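## Task

Take both cartons lying on the table and set each one onto the low platform, side by side rather than one on another, resting flat with its original top face still facing up, and with no carton sticking out past the platform's edges. Leave the platform and the two cartons already on it undisturbed. Every carton must stay put by itself with nothing from the robot supporting it; finish by releasing and pulling the tool away.

## Robot and tools

Robot: two arms, left_arm and right_arm, each ending in a suction-cup tool (no fingers). The names are just labels, not sides of any image. The cup point is the middle of the cup's rim; the cup faces along the cup point's own +z axis. About 4 cm back from the rim the tool body gets wider, up to roughly 9 cm off to the side, so leave room for it near walls and other objects.

World frame: one frame for everything reported. Origin on the table surface midway between the arms, +x outward over the table, +z up, left_arm sits toward +y. Positions in metres, orientations as quaternions (w,x,y,z), velocities in m/s and rad/s. Reported positions get less accurate at far reach.

Row layout (used by execute_actions rows and by move's target): one flat list of 14 numbers, each between -1 and 1, covering both arms even if only one moves: left dx, dy, dz, rx, ry, rz, left suction, then right dx, dy, dz, rx, ry, rz, right suction. The first six of each arm are an offset, not a pose: they describe the goal relative to that cup point's pose in the most recent result that reported it (before any such result, and for any call after the first in the same reply, relative to where the arm is when the action begins). The offset is expressed along the cup point's own axes, not the world axes. Scale: 1.0 equals 0.6 m for dx/dy/dz and 180 degrees for the rotation; rx, ry, rz form a single rotation vector. All-zero offsets pull the arm back to that reference pose; they do not mean hold still. Suction: any value above 0.01 switches it on, 0.01 or less switches it off, and it keeps its last setting, so repeat the current value to leave it alone.

execute_actions: argument actions is a list with zero or one entry. Empty list: just report the state. {"rows": [...], "steps": n}: up to 15 rows, n up to 15 (default 15), each step 1/30 s; every row is measured from the same reference pose, not from the row before, and the final row repeats to fill the steps. {"steps": n} alone: wait until n steps (max 300) have passed since the previous result, reply time included. Optional pictures true/false. A refused call does nothing.

move: target is one 14-number row as above. Each cup point travels in a straight line toward its goal; both arms finish together, 0.5 to 10 s, cut off at 10 s. speed: 0.002 to 0.5 m/s (default 0.25), turning capped at twice that in rad/s. No avoidance of obstacles or the other arm; actual motion can lag, drift and overshoot speed, worst with a stretched arm. stop_force (13 to 80 N, shared by both arms, not allowed in the first 0.2 s): an arm's path stops when its wrist sensor feels that much extra resistance for 2 steps; it backs up 2 steps and holds. Use it only with slow speed and no rotation; the peak can still exceed it and cause a fault. Leave it out when lifting off something the cup is pressing on. A goal within 1.5 mm and 0.5 degrees counts as stationary. Contacts above the wrist sensor are not sensed. The result's move: line gives the ending per arm (done, off_target, moving, held, fault, contact) plus limits=paced (pose clipped) or limits=held (steps blocked; the arm may then lurch fast), and each cup point's remaining distance.

wait: seconds, 0 to 10. zoom_image: camera plus region [x0, y0, x1, y1] in pixels, at most 504 by 504. finished_scene: give the current scene number; it is final and reports success. A reply with no tool call ends the session.

Cameras (all 504x504): cam_head_left, cam_head_right, cam_high, cam_low, cam_left_wrist, cam_right_wrist. Calibration (intrinsics K, distortion, T_world_to_cam) is provided and may be off by a few degrees and millimetres.

Motion limits: each step the command is clipped to 100 mm and 16 degrees from the measured pose; position wins over orientation if both are impossible; commands are smoothed with about 0.17 s lag and joints are speed-limited, so long moves may end short. Check the reported pose and send the remainder. A Hand target line shows where the controller is heading. HELD marks steps a clearance check blocked; a pose unreachable line names the affected arm.

Results also give Wrist force and Wrist torque per arm in the cup point's own axes (offset up to about 5.5 N, noise up to 3.4 N, saturation near 100 N; no reading is fine), suction_measured, and part_present (turns 1 at 0.50, back to 0 below 0.45; a fully sealed grip reads 0.83 or more).

Picking: switch suction on and press the 36 mm rim squarely onto a smooth flat face, away from edges, seams or holes. Under vacuum the cup compresses, so the object rides up to about 12 mm nearer the tool. Releasing: set the carton down onto its support, switch suction off, then lift more than 15 mm. If the cup grabs the table, switch suction off.

Avoid: pressing even slightly past a firm contact (arms are stiff), fast impacts, arms touching each other, dropping or sliding cartons, bumping the platform or its cartons, anything leaving the table. A joint torque over its limit (shoulder 310, elbow 141, wrists 50.7 N m) or 150 N outside force freezes that arm for 10 s. Motors warn at 70 °C and brake at 85 °C when holding loads long. Loose objects may occasionally get nudged.

Each tool is called after "Request:" as name(argument=value, ...), one argument or row to a line, values as JSON.

## Session

Request:
execute_actions(
  actions=[],
)

Scene clock: 0.00 s of 9600.00 s.
left_arm: end_effector_position=(+0.6427, +0.4198, +0.1981) suction_measured=0.00 part_present=0 end_effector_quat_wxyz=(-0.001, -0.258, +0.966, +0.000) end_effector_velocity=(+0.001, +0.001, +0.000) end_effector_angular_velocity=(-0.000, -0.002, +0.001) | right_arm: end_effector_position=(+0.6042, -0.4584, +0.1978) suction_measured=0.00 part_present=0 end_effector_quat_wxyz=(-0.001, +0.267, +0.964, -0.001) end_effector_velocity=(-0.000, -0.000, -0.000) end_effector_angular_velocity=(-0.001, -0.000, -0.000)
Joint positions: left_arm=[-0.282 -1.557  2.145 -2.158 -1.571  2.338] | right_arm=[-0.279 -1.555  2.145 -2.159 -1.572 -2.898]
Joint velocities: left_arm=[ 0.001 -0.    -0.    -0.002  0.     0.   ] | right_arm=[-0.     0.     0.    -0.001 -0.001 -0.   ]
Motor temperatures (°C, as the motors report them): left_arm=[35 36 35 43 39 38] | right_arm=[36 34 37 40 42 39]
Wrist force (N, on the end effector, along its own x y z axes, offset not removed): no reading
Wrist torque (N m, same axes, about the end effector's origin, offset not removed): no reading
Hand target (left_arm): +0.643, +0.420, +0.198; -0.001, -0.258, +0.966, +0.000
Hand target (right_arm): +0.604, -0.458, +0.198; -0.001, +0.267, +0.964, -0.001
camera_calibration (this result's frames):
cam_left_wrist: T_world_to_cam=[[0.48243, -0.875646, -0.0224959, 0.0709488], [-0.791566, -0.446817, 0.416867, 0.639062], [-0.375079, -0.183302, -0.908689, 0.573971], [0, 0, 0, 1]] pos_world=[0.686917, 0.45288, 0.256754]
cam_right_wrist: T_world_to_cam=[[-0.497678, -0.865701, 0.0536464, -0.0979318], [-0.747634, 0.459515, 0.479468, 0.582138], [-0.439727, 0.198513, -0.875918, 0.613119], [0, 0, 0, 1]] pos_world=[0.656093, -0.473993, 0.263178]

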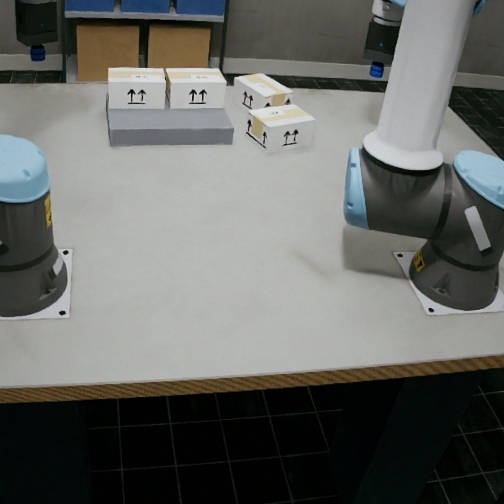

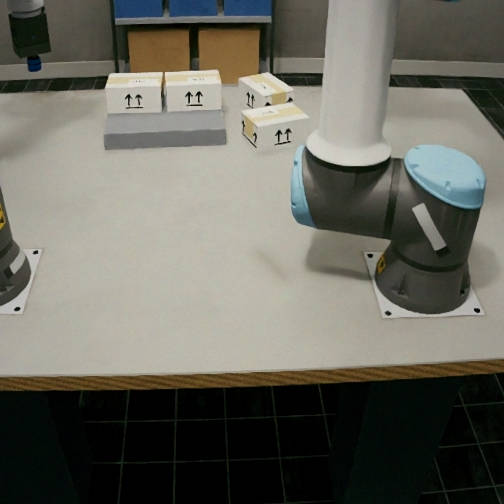

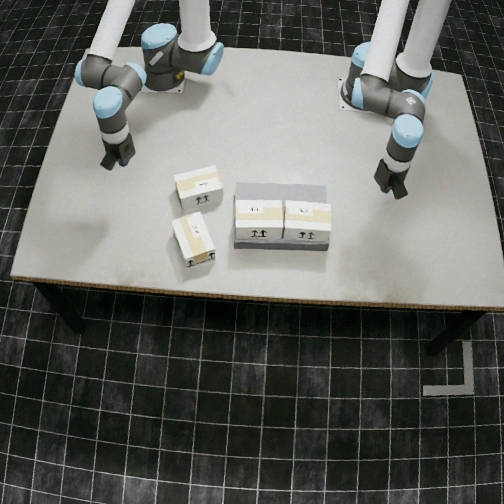

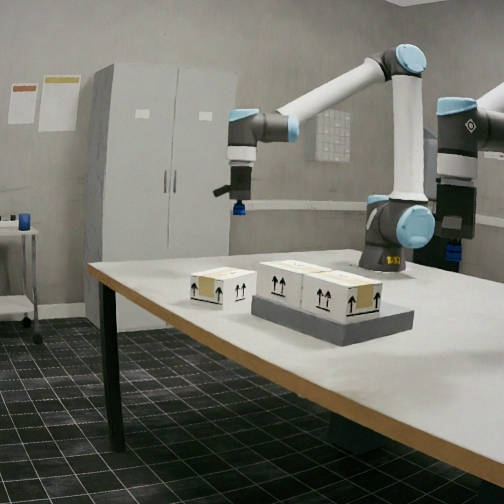

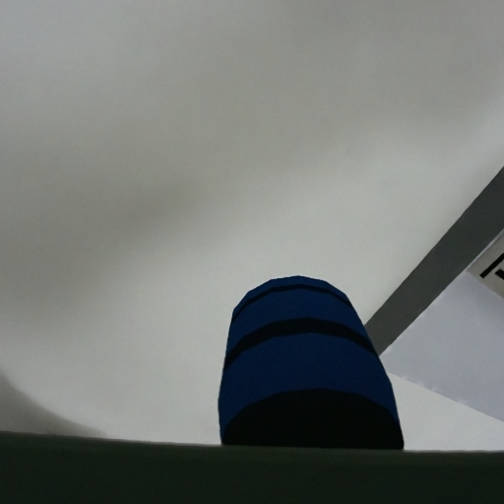

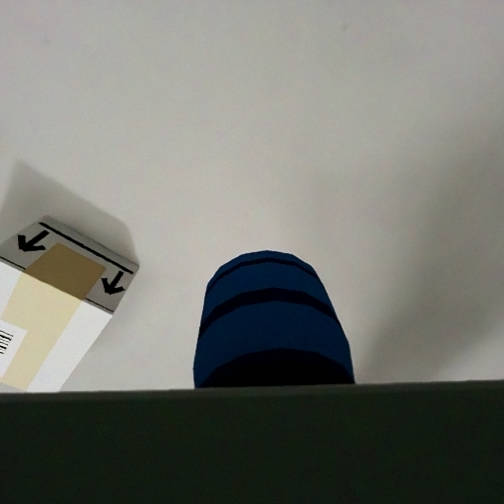

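Request:
move(
  target=[0,0,0,0,0,0,0,0.193,0.405,-0.03,0,0,0.717,0],
  speed=0.4,
)

Scene clock: 7.93 s of 9600.00 s.
left_arm: end_effector_position=(+0.6427, +0.4198, +0.1981) suction_measured=0.00 part_present=0 end_effector_quat_wxyz=(-0.001, -0.258, +0.966, +0.000) end_effector_velocity=(+0.000, -0.001, +0.000) end_effector_angular_velocity=(-0.000, -0.002, -0.001) | right_arm: end_effector_position=(+0.6301, -0.1907, +0.2157) suction_measured=0.00 part_present=0 end_effector_quat_wxyz=(+0.000, +0.985, +0.174, -0.001) end_effector_velocity=(+0.001, +0.001, +0.000) end_effector_angular_velocity=(-0.001, -0.001, -0.013)
Joint positions: left_arm=[-0.282 -1.557  2.145 -2.158 -1.571  2.338] | right_arm=[ 0.143 -1.452  1.996 -2.114 -1.572 -0.226]
Joint velocities: left_arm=[-0.001 -0.    -0.    -0.001  0.     0.   ] | right_arm=[ 0.002  0.001 -0.002 -0.    -0.001  0.015]
Motor temperatures (°C, as the motors report them): left_arm=[35 36 35 43 39 38] | right_arm=[36 34 37 40 42 39]
Wrist force (N, on the end effector, along its own x y z axes, offset not removed): left_arm=[6.2 -2.4 -4.0] | right_arm=[1.4 2.7 2.1]
Wrist torque (N m, same axes, about the end effector's origin, offset not removed): left_arm=[-0.55 -1.37 0.29] | right_arm=[0.58 0.00 -0.01]
Hand target (left_arm): +0.643, +0.420, +0.198; -0.001, -0.258, +0.966, +0.000
Hand target (right_arm): +0.630, -0.191, +0.216; +0.001, +0.985, +0.173, -0.001
Off the commanded pose (left_arm): 0.000 m, 0 deg.
Off the commanded pose (right_arm): 0.000 m, 0 deg.
After step 90, 1.53 s passed at rest.
move: done
camera_calibration (this result's frames):
cam_left_wrist: T_world_to_cam=[[0.48243, -0.875646, -0.0224958, 0.0709488], [-0.791566, -0.446816, 0.416867, 0.639062], [-0.375079, -0.183302, -0.908689, 0.573971], [0, 0, 0, 1]] pos_world=[0.686917, 0.45288, 0.256754]
cam_right_wrist: T_world_to_cam=[[-0.359694, 0.931635, 0.0517292, 0.401987], [0.828098, 0.293189, 0.477802, -0.554303], [0.42997, 0.214699, -0.876943, 0.0423293], [0, 0, 0, 1]] pos_world=[0.585409, -0.221077, 0.281173]

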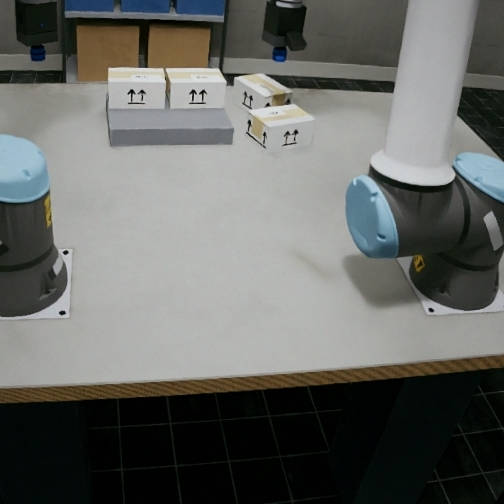

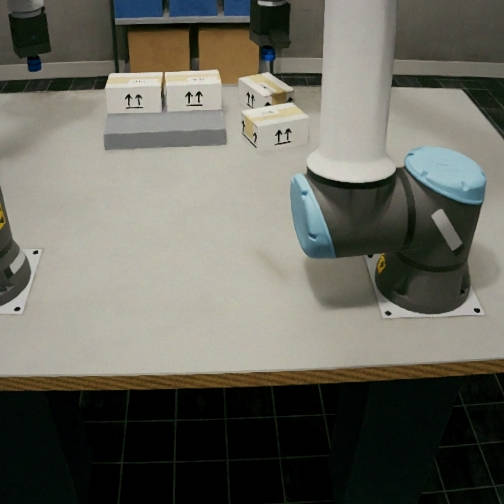

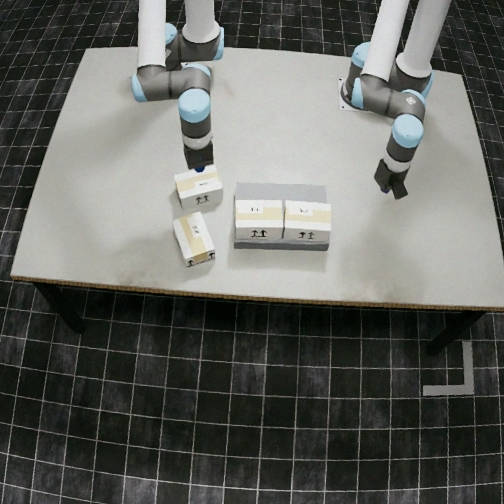

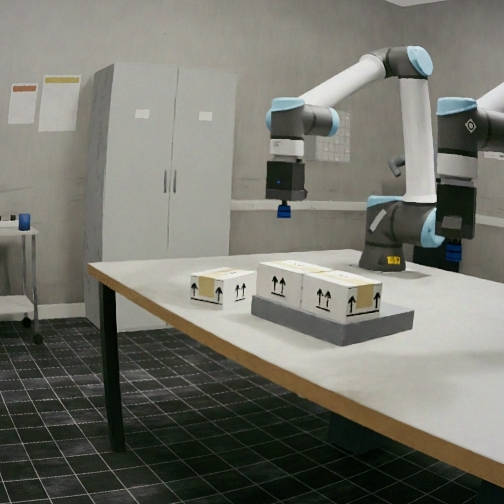

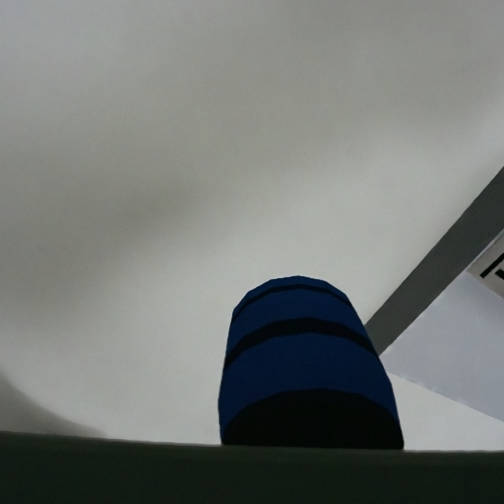

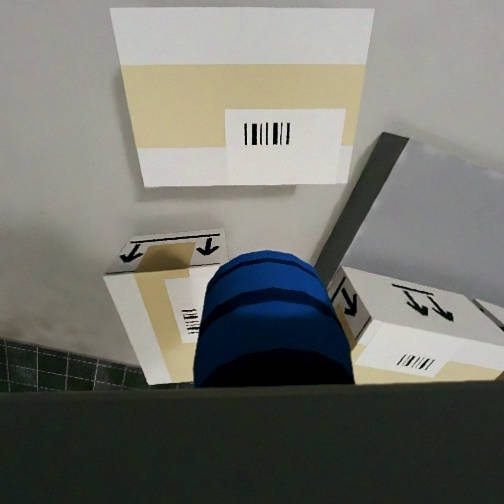

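Request:
move(
  target=[0,0,0,0,0,0,0,-0.04,-0.017,0.2,0,0,0,0],
)

Request:
move(
  target=[0,0,0,0,0,0,0,0,0,0.07,0,0,0,1],
  speed=0.012,
  stop_force=15,
)

Request:
move(
  target=[0,0,0,0,0,0,0,0,0,-0.14,0,0,0.094,1],
)

Scene clock: 21.10 s of 9600.00 s.
left_arm: end_effector_position=(+0.6427, +0.4198, +0.1981) suction_measured=0.00 part_present=0 end_effector_quat_wxyz=(-0.001, -0.258, +0.966, +0.000) end_effector_velocity=(+0.000, +0.000, +0.001) end_effector_angular_velocity=(-0.000, -0.001, +0.000) | right_arm: end_effector_position=(+0.6038, -0.1894, +0.0960) suction_measured=0.00 part_present=0 end_effector_quat_wxyz=(+0.000, +0.985, +0.174, -0.001) end_effector_velocity=(-0.000, -0.000, -0.002) end_effector_angular_velocity=(+0.001, -0.001, -0.000)
Joint positions: left_arm=[-0.282 -1.557  2.145 -2.158 -1.571  2.338] | right_arm=[ 0.15  -1.351  2.138 -2.357 -1.572 -0.219]
Joint velocities: left_arm=[ 0.001 -0.001  0.    -0.     0.     0.001] | right_arm=[-0.     0.003  0.002 -0.006  0.     0.   ]
Motor temperatures (°C, as the motors report them): left_arm=[35 36 35 43 39 38] | right_arm=[36 34 37 40 42 39]
Wrist force (N, on the end effector, along its own x y z axes, offset not removed): left_arm=[7.9 1.7 -5.3] | right_arm=[0.1 -3.0 2.4]
Wrist torque (N m, same axes, about the end effector's origin, offset not removed): left_arm=[0.09 -1.43 0.11] | right_arm=[-0.03 0.08 0.03]
Hand target (left_arm): +0.643, +0.420, +0.198; -0.001, -0.258, +0.966, +0.000
Hand target (right_arm): +0.604, -0.189, +0.096; +0.000, +0.985, +0.174, -0.001
Off the commanded pose (left_arm): 0.000 m, 0 deg.
Off the commanded pose (right_arm): 0.000 m, 0 deg.
After step 90, 9.10 s passed at rest.
move: done
camera_calibration (this result's frames):
cam_left_wrist: T_world_to_cam=[[0.48243, -0.875646, -0.0224958, 0.0709488], [-0.791566, -0.446816, 0.416867, 0.639062], [-0.375079, -0.183302, -0.908689, 0.573971], [0, 0, 0, 1]] pos_world=[0.686917, 0.45288, 0.256754]
cam_right_wrist: T_world_to_cam=[[-0.359693, 0.931638, 0.051689, 0.397502], [0.828108, 0.293214, 0.477768, -0.475762], [0.429951, 0.214654, -0.876964, -0.0515984], [0, 0, 0, 1]] pos_world=[0.559146, -0.219752, 0.161508]

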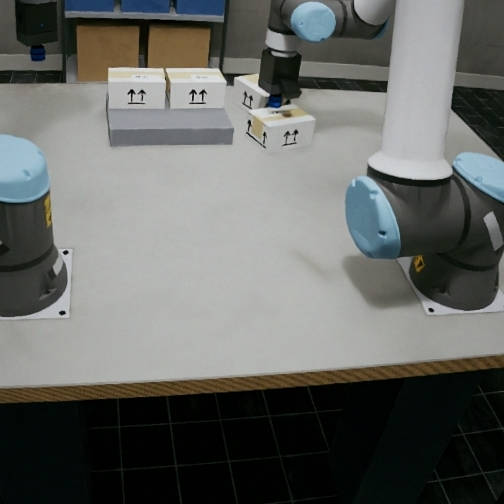

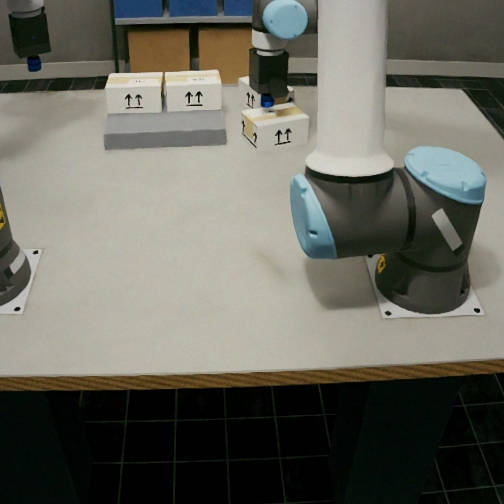

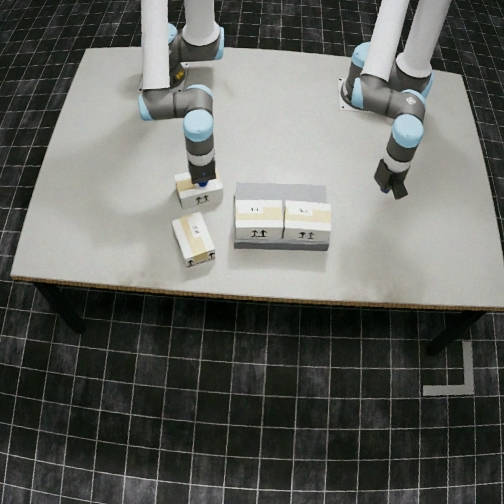

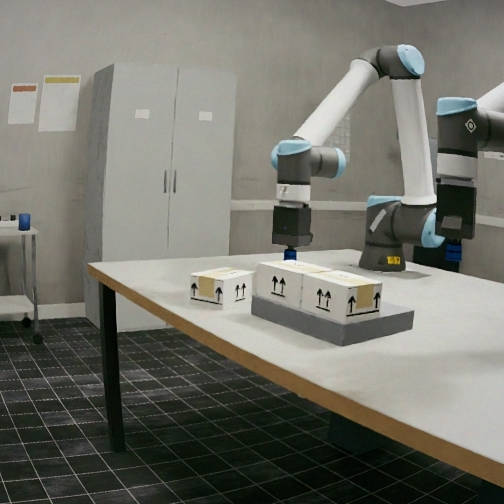

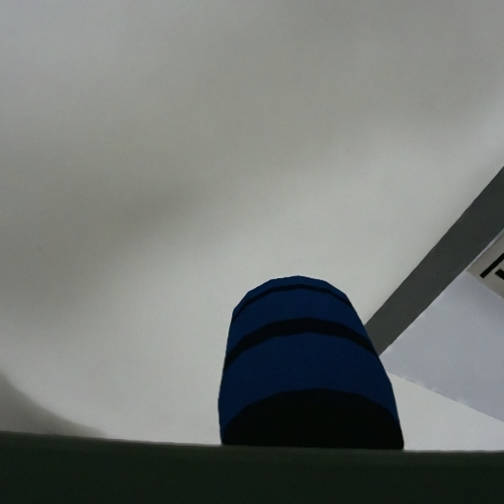

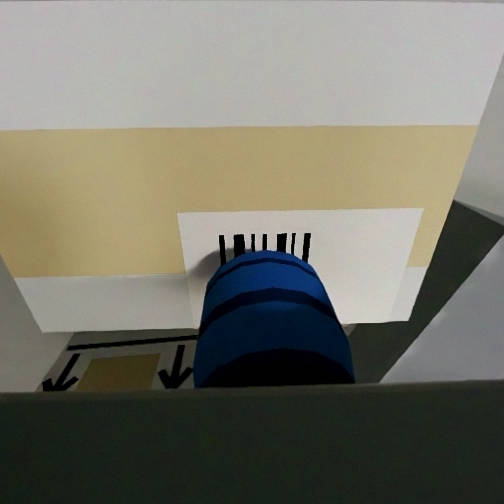

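Scene clock: 24.20 s of 9600.00 s.
left_arm: end_effector_position=(+0.6427, +0.4198, +0.1981) suction_measured=0.00 part_present=0 end_effector_quat_wxyz=(-0.001, -0.258, +0.966, +0.000) end_effector_velocity=(+0.000, +0.000, +0.001) end_effector_angular_velocity=(-0.000, -0.002, +0.001) | right_arm: end_effector_position=(+0.6038, -0.1894, +0.0636) suction_measured=0.90 part_present=1 end_effector_quat_wxyz=(+0.000, +0.985, +0.174, -0.000) end_effector_velocity=(-0.002, -0.000, +0.001) end_effector_angular_velocity=(-0.001, +0.005, +0.001)
Joint positions: left_arm=[-0.282 -1.557  2.145 -2.158 -1.571  2.338] | right_arm=[ 0.15  -1.305  2.158 -2.423 -1.572 -0.219]
Joint velocities: left_arm=[ 0.    -0.001 -0.    -0.001  0.    -0.   ] | right_arm=[ 0.    -0.003  0.     0.008 -0.001 -0.   ]
Motor temperatures (°C, as the motors report them): left_arm=[35 36 35 43 39 38] | right_arm=[36 34 37 40 42 39]
Wrist force (N, on the end effector, along its own x y z axes, offset not removed): left_arm=[-0.8 -5.7 -0.7] | right_arm=[-15.5 -2.1 -54.7]
Wrist torque (N m, same axes, about the end effector's origin, offset not removed): left_arm=[-1.31 -0.12 0.13] | right_arm=[0.42 0.03 -0.08]
Hand target (left_arm): +0.643, +0.420, +0.198; -0.001, -0.258, +0.966, +0.000
Hand target (right_arm): +0.604, -0.189, +0.064; +0.000, +0.985, +0.174, -0.000
Off the commanded pose (left_arm): 0.000 m, 0 deg.
Off the commanded pose (right_arm): 0.010 m, 0 deg.
move: contact (right_arm)
camera_calibration (this result's frames):
cam_left_wrist: T_world_to_cam=[[0.48243, -0.875646, -0.0224959, 0.070949], [-0.791566, -0.446816, 0.416867, 0.639062], [-0.375079, -0.183302, -0.908689, 0.573971], [0, 0, 0, 1]] pos_world=[0.686917, 0.45288, 0.256754]
cam_right_wrist: T_world_to_cam=[[-0.359713, 0.931633, 0.0516369, 0.399167], [0.827977, 0.293197, 0.478005, -0.460182], [0.430186, 0.214699, -0.876838, -0.0801234], [0, 0, 0, 1]] pos_world=[0.559074, -0.219751, 0.129103]

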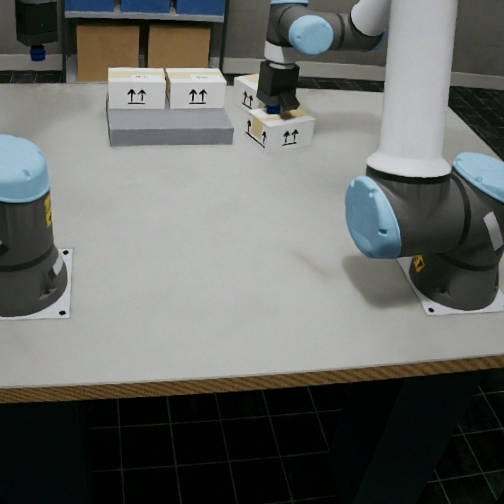

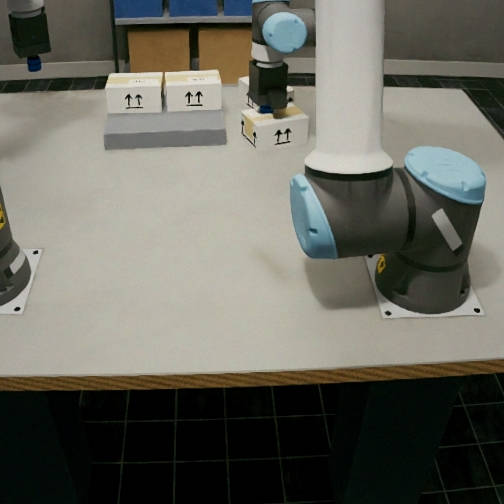

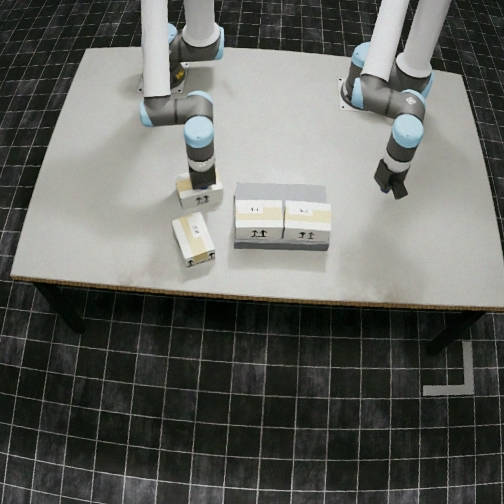

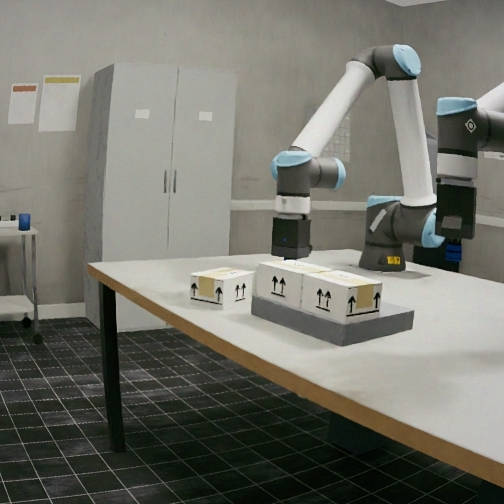

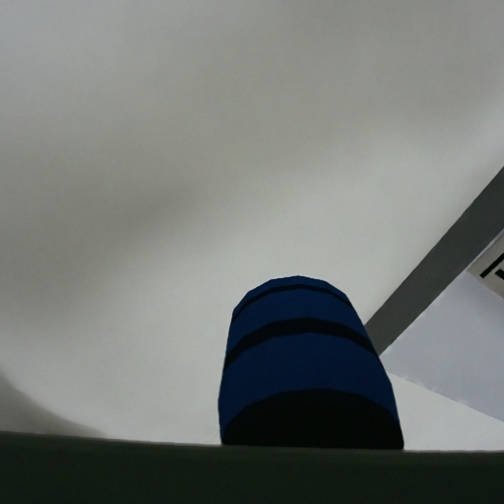

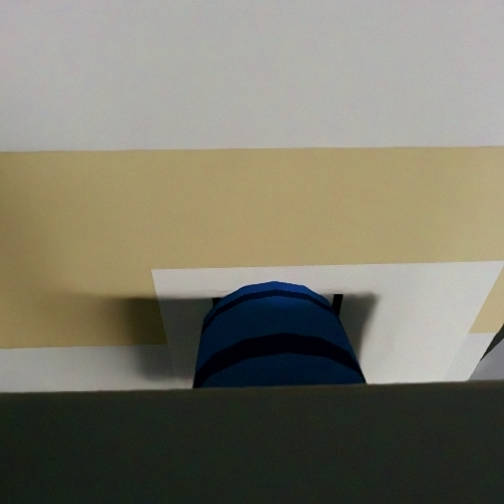

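Scene clock: 25.30 s of 9600.00 s.
left_arm: end_effector_position=(+0.6427, +0.4198, +0.1981) suction_measured=0.00 part_present=0 end_effector_quat_wxyz=(-0.001, -0.258, +0.966, +0.000) end_effector_velocity=(-0.000, -0.000, +0.000) end_effector_angular_velocity=(+0.000, +0.000, -0.000) | right_arm: end_effector_position=(+0.6040, -0.1894, +0.1473) suction_measured=0.90 part_present=1 end_effector_quat_wxyz=(+0.000, +1.000, +0.027, -0.000) end_effector_velocity=(-0.000, +0.000, +0.002) end_effector_angular_velocity=(-0.000, +0.001, -0.008)
Joint positions: left_arm=[-0.282 -1.557  2.145 -2.158 -1.571  2.338] | right_arm=[ 0.149 -1.417  2.101 -2.254 -1.572  0.076]
Joint velocities: left_arm=[-0.    -0.001  0.     0.001 -0.    -0.   ] | right_arm=[ 0.001 -0.003 -0.002  0.006 -0.     0.009]
Motor temperatures (°C, as the motors report them): left_arm=[35 36 35 43 39 38] | right_arm=[36 34 37 40 42 39]
Wrist force (N, on the end effector, along its own x y z axes, offset not removed): left_arm=[0.2 -5.4 3.2] | right_arm=[3.6 -0.4 7.0]
Wrist torque (N m, same axes, about the end effector's origin, offset not removed): left_arm=[-1.36 0.07 0.08] | right_arm=[0.09 -0.27 -0.15]
Hand target (left_arm): +0.643, +0.420, +0.198; -0.001, -0.258, +0.966, +0.000
Hand target (right_arm): +0.604, -0.189, +0.148; +0.001, +1.000, +0.027, -0.000
Off the commanded pose (left_arm): 0.000 m, 0 deg.
Off the commanded pose (right_arm): 0.000 m, 0 deg.
move: done
camera_calibration (this result's frames):
cam_left_wrist: T_world_to_cam=[[0.48243, -0.875646, -0.0224958, 0.0709489], [-0.791566, -0.446816, 0.416867, 0.639062], [-0.375079, -0.183302, -0.908689, 0.573971], [0, 0, 0, 1]] pos_world=[0.686917, 0.45288, 0.256754]
cam_right_wrist: T_world_to_cam=[[-0.0737062, 0.995951, 0.0514593, 0.234438], [0.877278, 0.0402109, 0.478295, -0.578054], [0.474289, 0.0803975, -0.87669, -0.0588811], [0, 0, 0, 1]] pos_world=[0.55232, -0.205511, 0.212796]

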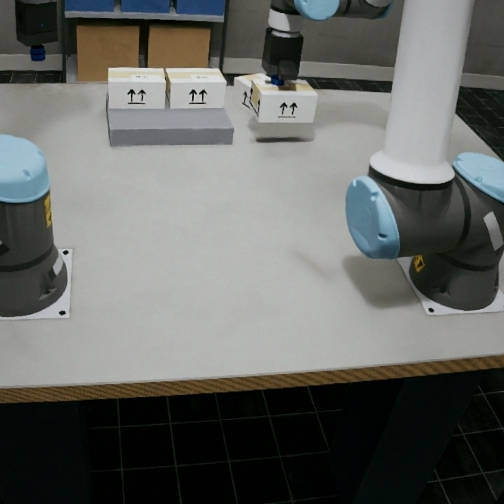

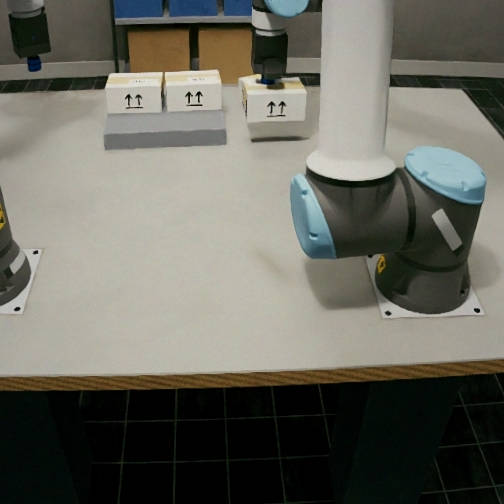

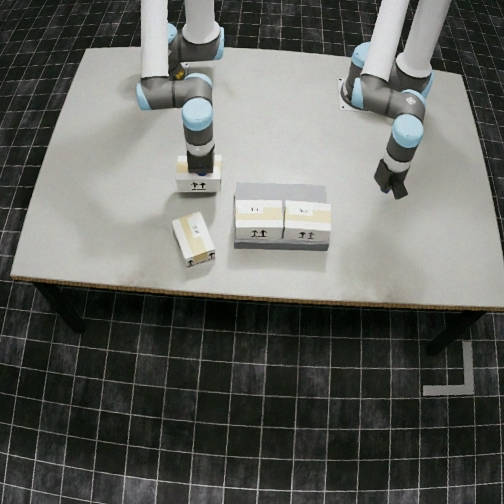

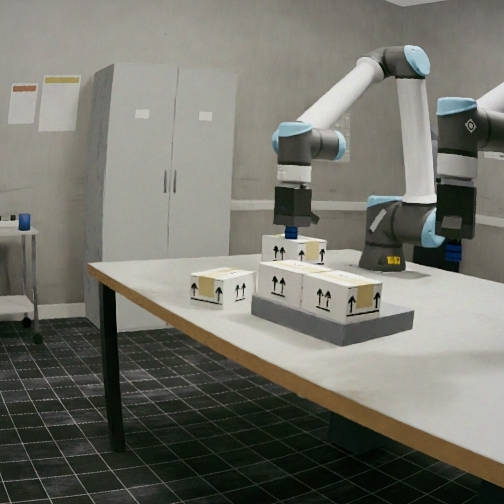

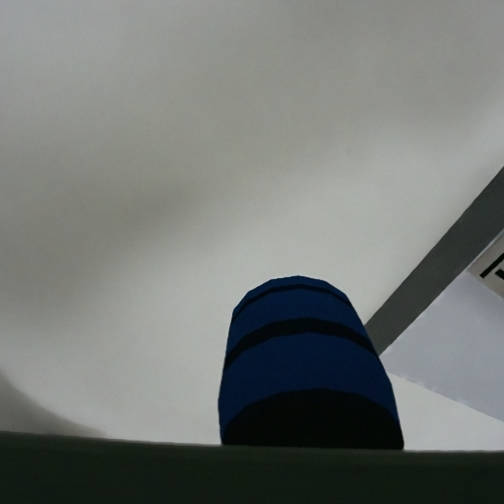

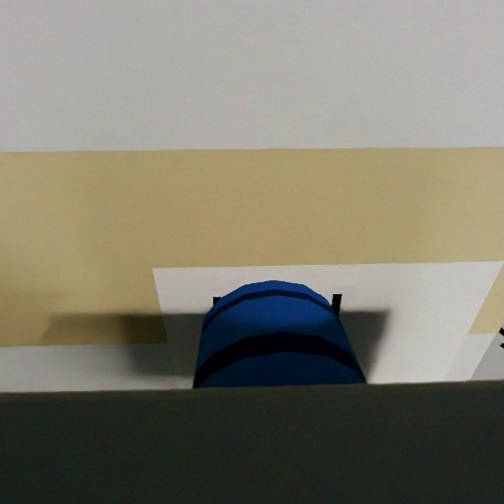

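Request:
move(
  target=[0,0,0,0,0,0,0,0.08,-0.351,0.01,0,0,0,1],
  speed=0.2,
)

Request:
move(
  target=[0,0,0,0,0,0,0,0,0,0.09,0,0,0,1],
  speed=0.012,
  stop_force=13,
)

Request:
zoom_image(
  camera="cam_head_right",
  region=[80,50,260,170],
)

Scene clock: 30.70 s of 9600.00 s.
left_arm: end_effector_position=(+0.6427, +0.4198, +0.1981) suction_measured=0.00 part_present=0 end_effector_quat_wxyz=(-0.001, -0.258, +0.966, +0.000) end_effector_velocity=(-0.000, +0.000, -0.000) end_effector_angular_velocity=(+0.000, +0.001, -0.000) | right_arm: end_effector_position=(+0.6404, +0.0233, +0.1412) suction_measured=0.89 part_present=1 end_effector_quat_wxyz=(+0.001, +1.000, +0.027, -0.000) end_effector_velocity=(+0.000, +0.001, -0.000) end_effector_angular_velocity=(-0.002, +0.001, -0.000)
Joint positions: left_arm=[-0.282 -1.557  2.145 -2.158 -1.571  2.338] | right_arm=[ 0.42  -1.214  1.843 -2.199 -1.572  0.346]
Joint velocities: left_arm=[ 0.     0.     0.     0.001 -0.     0.   ] | right_arm=[ 0.002  0.003 -0.003  0.003 -0.001  0.002]
Motor temperatures (°C, as the motors report them): left_arm=[35 36 35 43 39 38] | right_arm=[36 34 37 40 42 39]
Wrist force (N, on the end effector, along its own x y z axes, offset not removed): left_arm=[3.2 2.2 -6.3] | right_arm=[4.1 -2.2 6.6]
Wrist torque (N m, same axes, about the end effector's origin, offset not removed): left_arm=[0.08 -0.70 0.07] | right_arm=[-0.05 -0.23 0.21]
Hand target (left_arm): +0.643, +0.420, +0.198; -0.001, -0.258, +0.966, +0.000
Hand target (right_arm): +0.640, +0.023, +0.141; +0.001, +1.000, +0.027, -0.000
Off the commanded pose (left_arm): 0.000 m, 0 deg.
Off the commanded pose (right_arm): 0.000 m, 0 deg.
After step 90, 0.77 s passed at rest.
move: done
camera_calibration (this result's frames):
cam_left_wrist: T_world_to_cam=[[0.48243, -0.875646, -0.0224958, 0.0709488], [-0.791566, -0.446816, 0.416867, 0.639062], [-0.375079, -0.183302, -0.908689, 0.573971], [0, 0, 0, 1]] pos_world=[0.686917, 0.45288, 0.256754]
cam_right_wrist: T_world_to_cam=[[-0.0737254, 0.995962, 0.0512347, 0.0256557], [0.877102, 0.0403061, 0.478609, -0.615548], [0.474611, 0.0802237, -0.876532, -0.0988606], [0, 0, 0, 1]] pos_world=[0.588711, 0.00718928, 0.206638]

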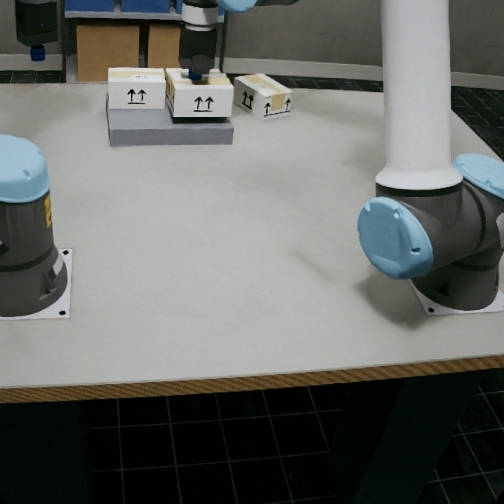

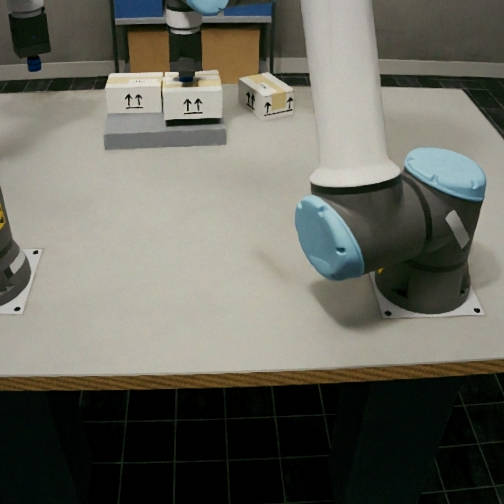

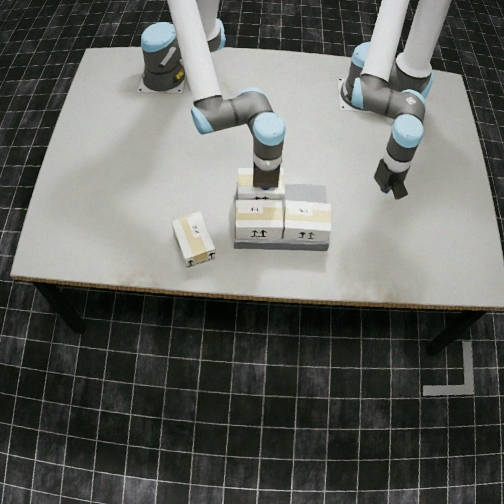

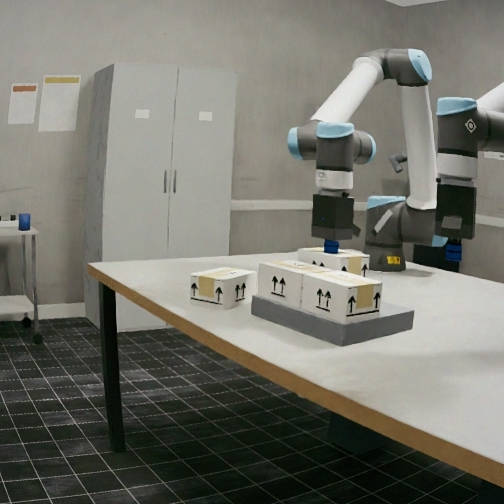

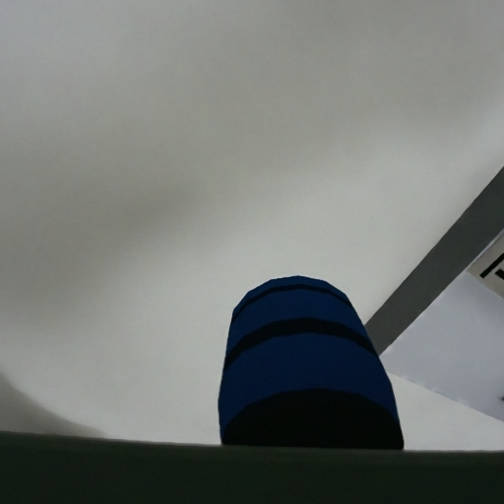

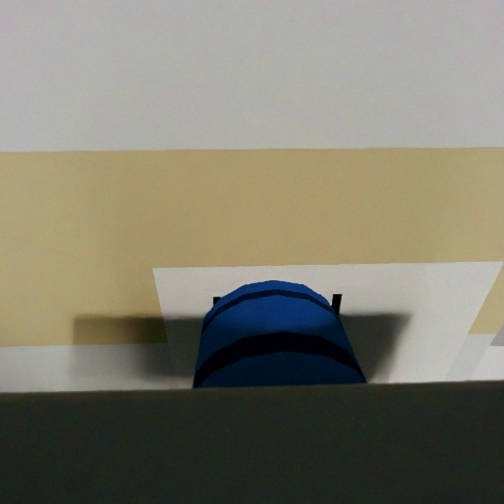

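Scene clock: 33.53 s of 9600.00 s.
left_arm: end_effector_position=(+0.6427, +0.4198, +0.1981) suction_measured=0.00 part_present=0 end_effector_quat_wxyz=(-0.001, -0.258, +0.966, +0.000) end_effector_velocity=(-0.000, +0.001, -0.000) end_effector_angular_velocity=(+0.000, +0.002, +0.001) | right_arm: end_effector_position=(+0.6404, +0.0233, +0.1118) suction_measured=0.90 part_present=1 end_effector_quat_wxyz=(+0.001, +1.000, +0.027, +0.000) end_effector_velocity=(-0.001, +0.000, +0.002) end_effector_angular_velocity=(-0.000, +0.004, +0.000)
Joint positions: left_arm=[-0.282 -1.557  2.145 -2.158 -1.571  2.338] | right_arm=[ 0.42  -1.184  1.862 -2.249 -1.572  0.346]
Joint velocities: left_arm=[ 0.001  0.    -0.     0.002 -0.    -0.   ] | right_arm=[ 0.    -0.002 -0.002  0.008  0.001 -0.   ]
Motor temperatures (°C, as the motors report them): left_arm=[35 36 35 43 39 38] | right_arm=[36 34 37 40 42 39]
Wrist force (N, on the end effector, along its own x y z axes, offset not removed): left_arm=[5.8 -4.4 -4.8] | right_arm=[11.2 -4.7 -28.2]
Wrist torque (N m, same axes, about the end effector's origin, offset not removed): left_arm=[-0.92 -1.13 0.10] | right_arm=[0.08 -0.35 -0.15]
Hand target (left_arm): +0.643, +0.420, +0.198; -0.001, -0.258, +0.966, +0.000
Hand target (right_arm): +0.640, +0.023, +0.112; +0.001, +1.000, +0.027, -0.000
Off the commanded pose (left_arm): 0.000 m, 0 deg.
Off the commanded pose (right_arm): 0.025 m, 0 deg.
move: contact (right_arm)
camera_calibration (this result's frames):
cam_right_wrist: T_world_to_cam=[[-0.073732, 0.995957, 0.0513199, 0.0271661], [0.87698, 0.0402502, 0.478839, -0.60143], [0.474837, 0.0803123, -0.876401, -0.124758], [0, 0, 0, 1]] pos_world=[0.588685, 0.00717103, 0.177256]

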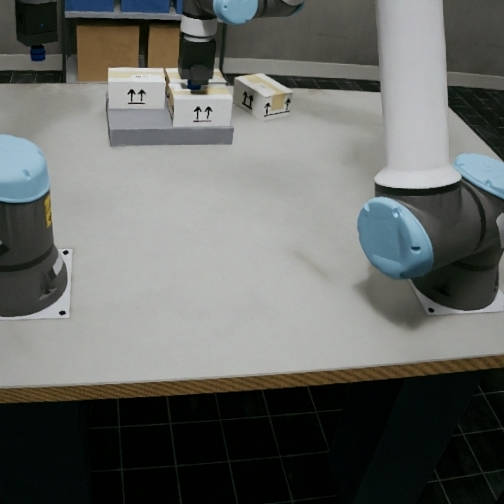

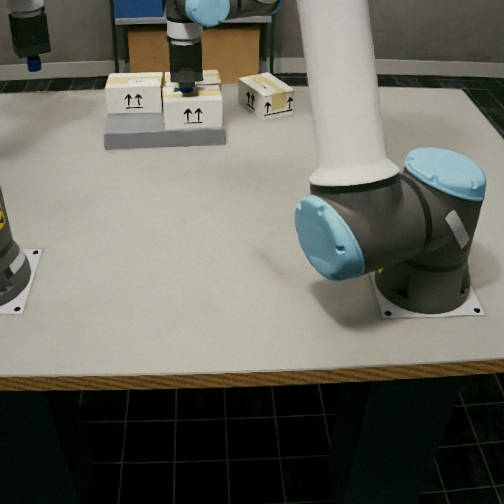

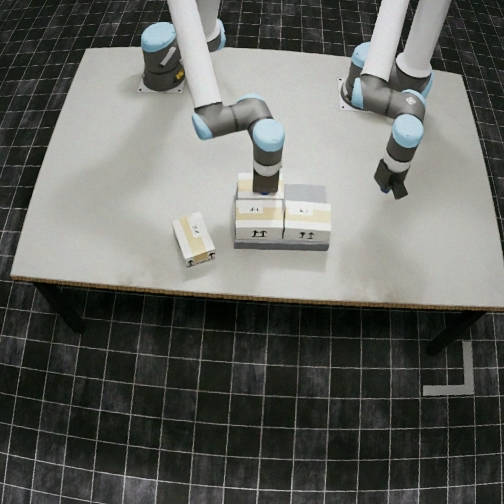

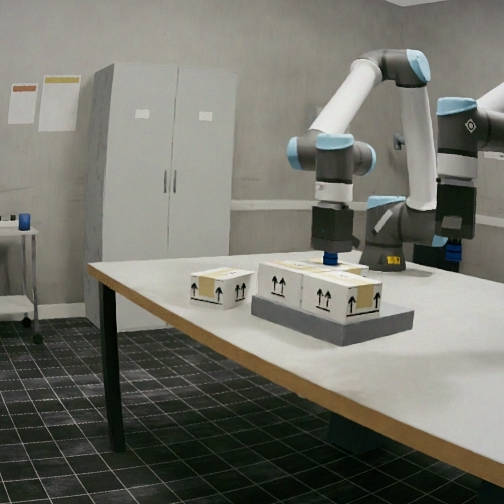

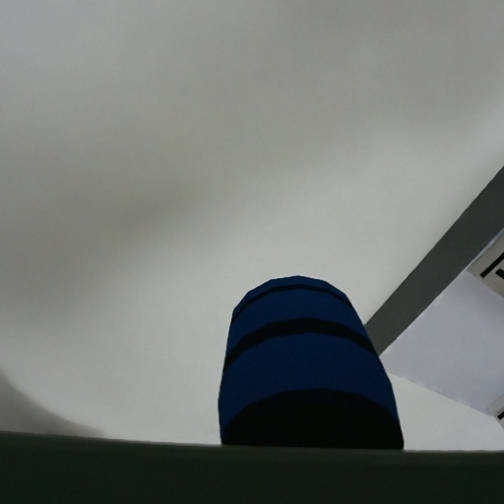

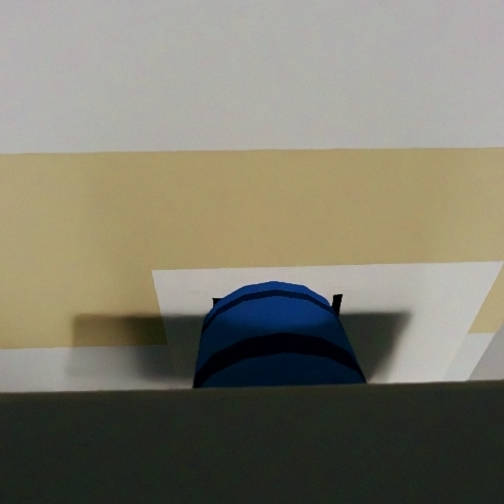

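Region (80, 50, 260, 170) of cam_head_right's 504x504 image, scaled by 2.800, with more detail than that image has.

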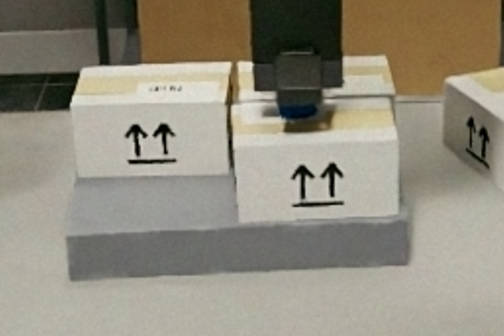

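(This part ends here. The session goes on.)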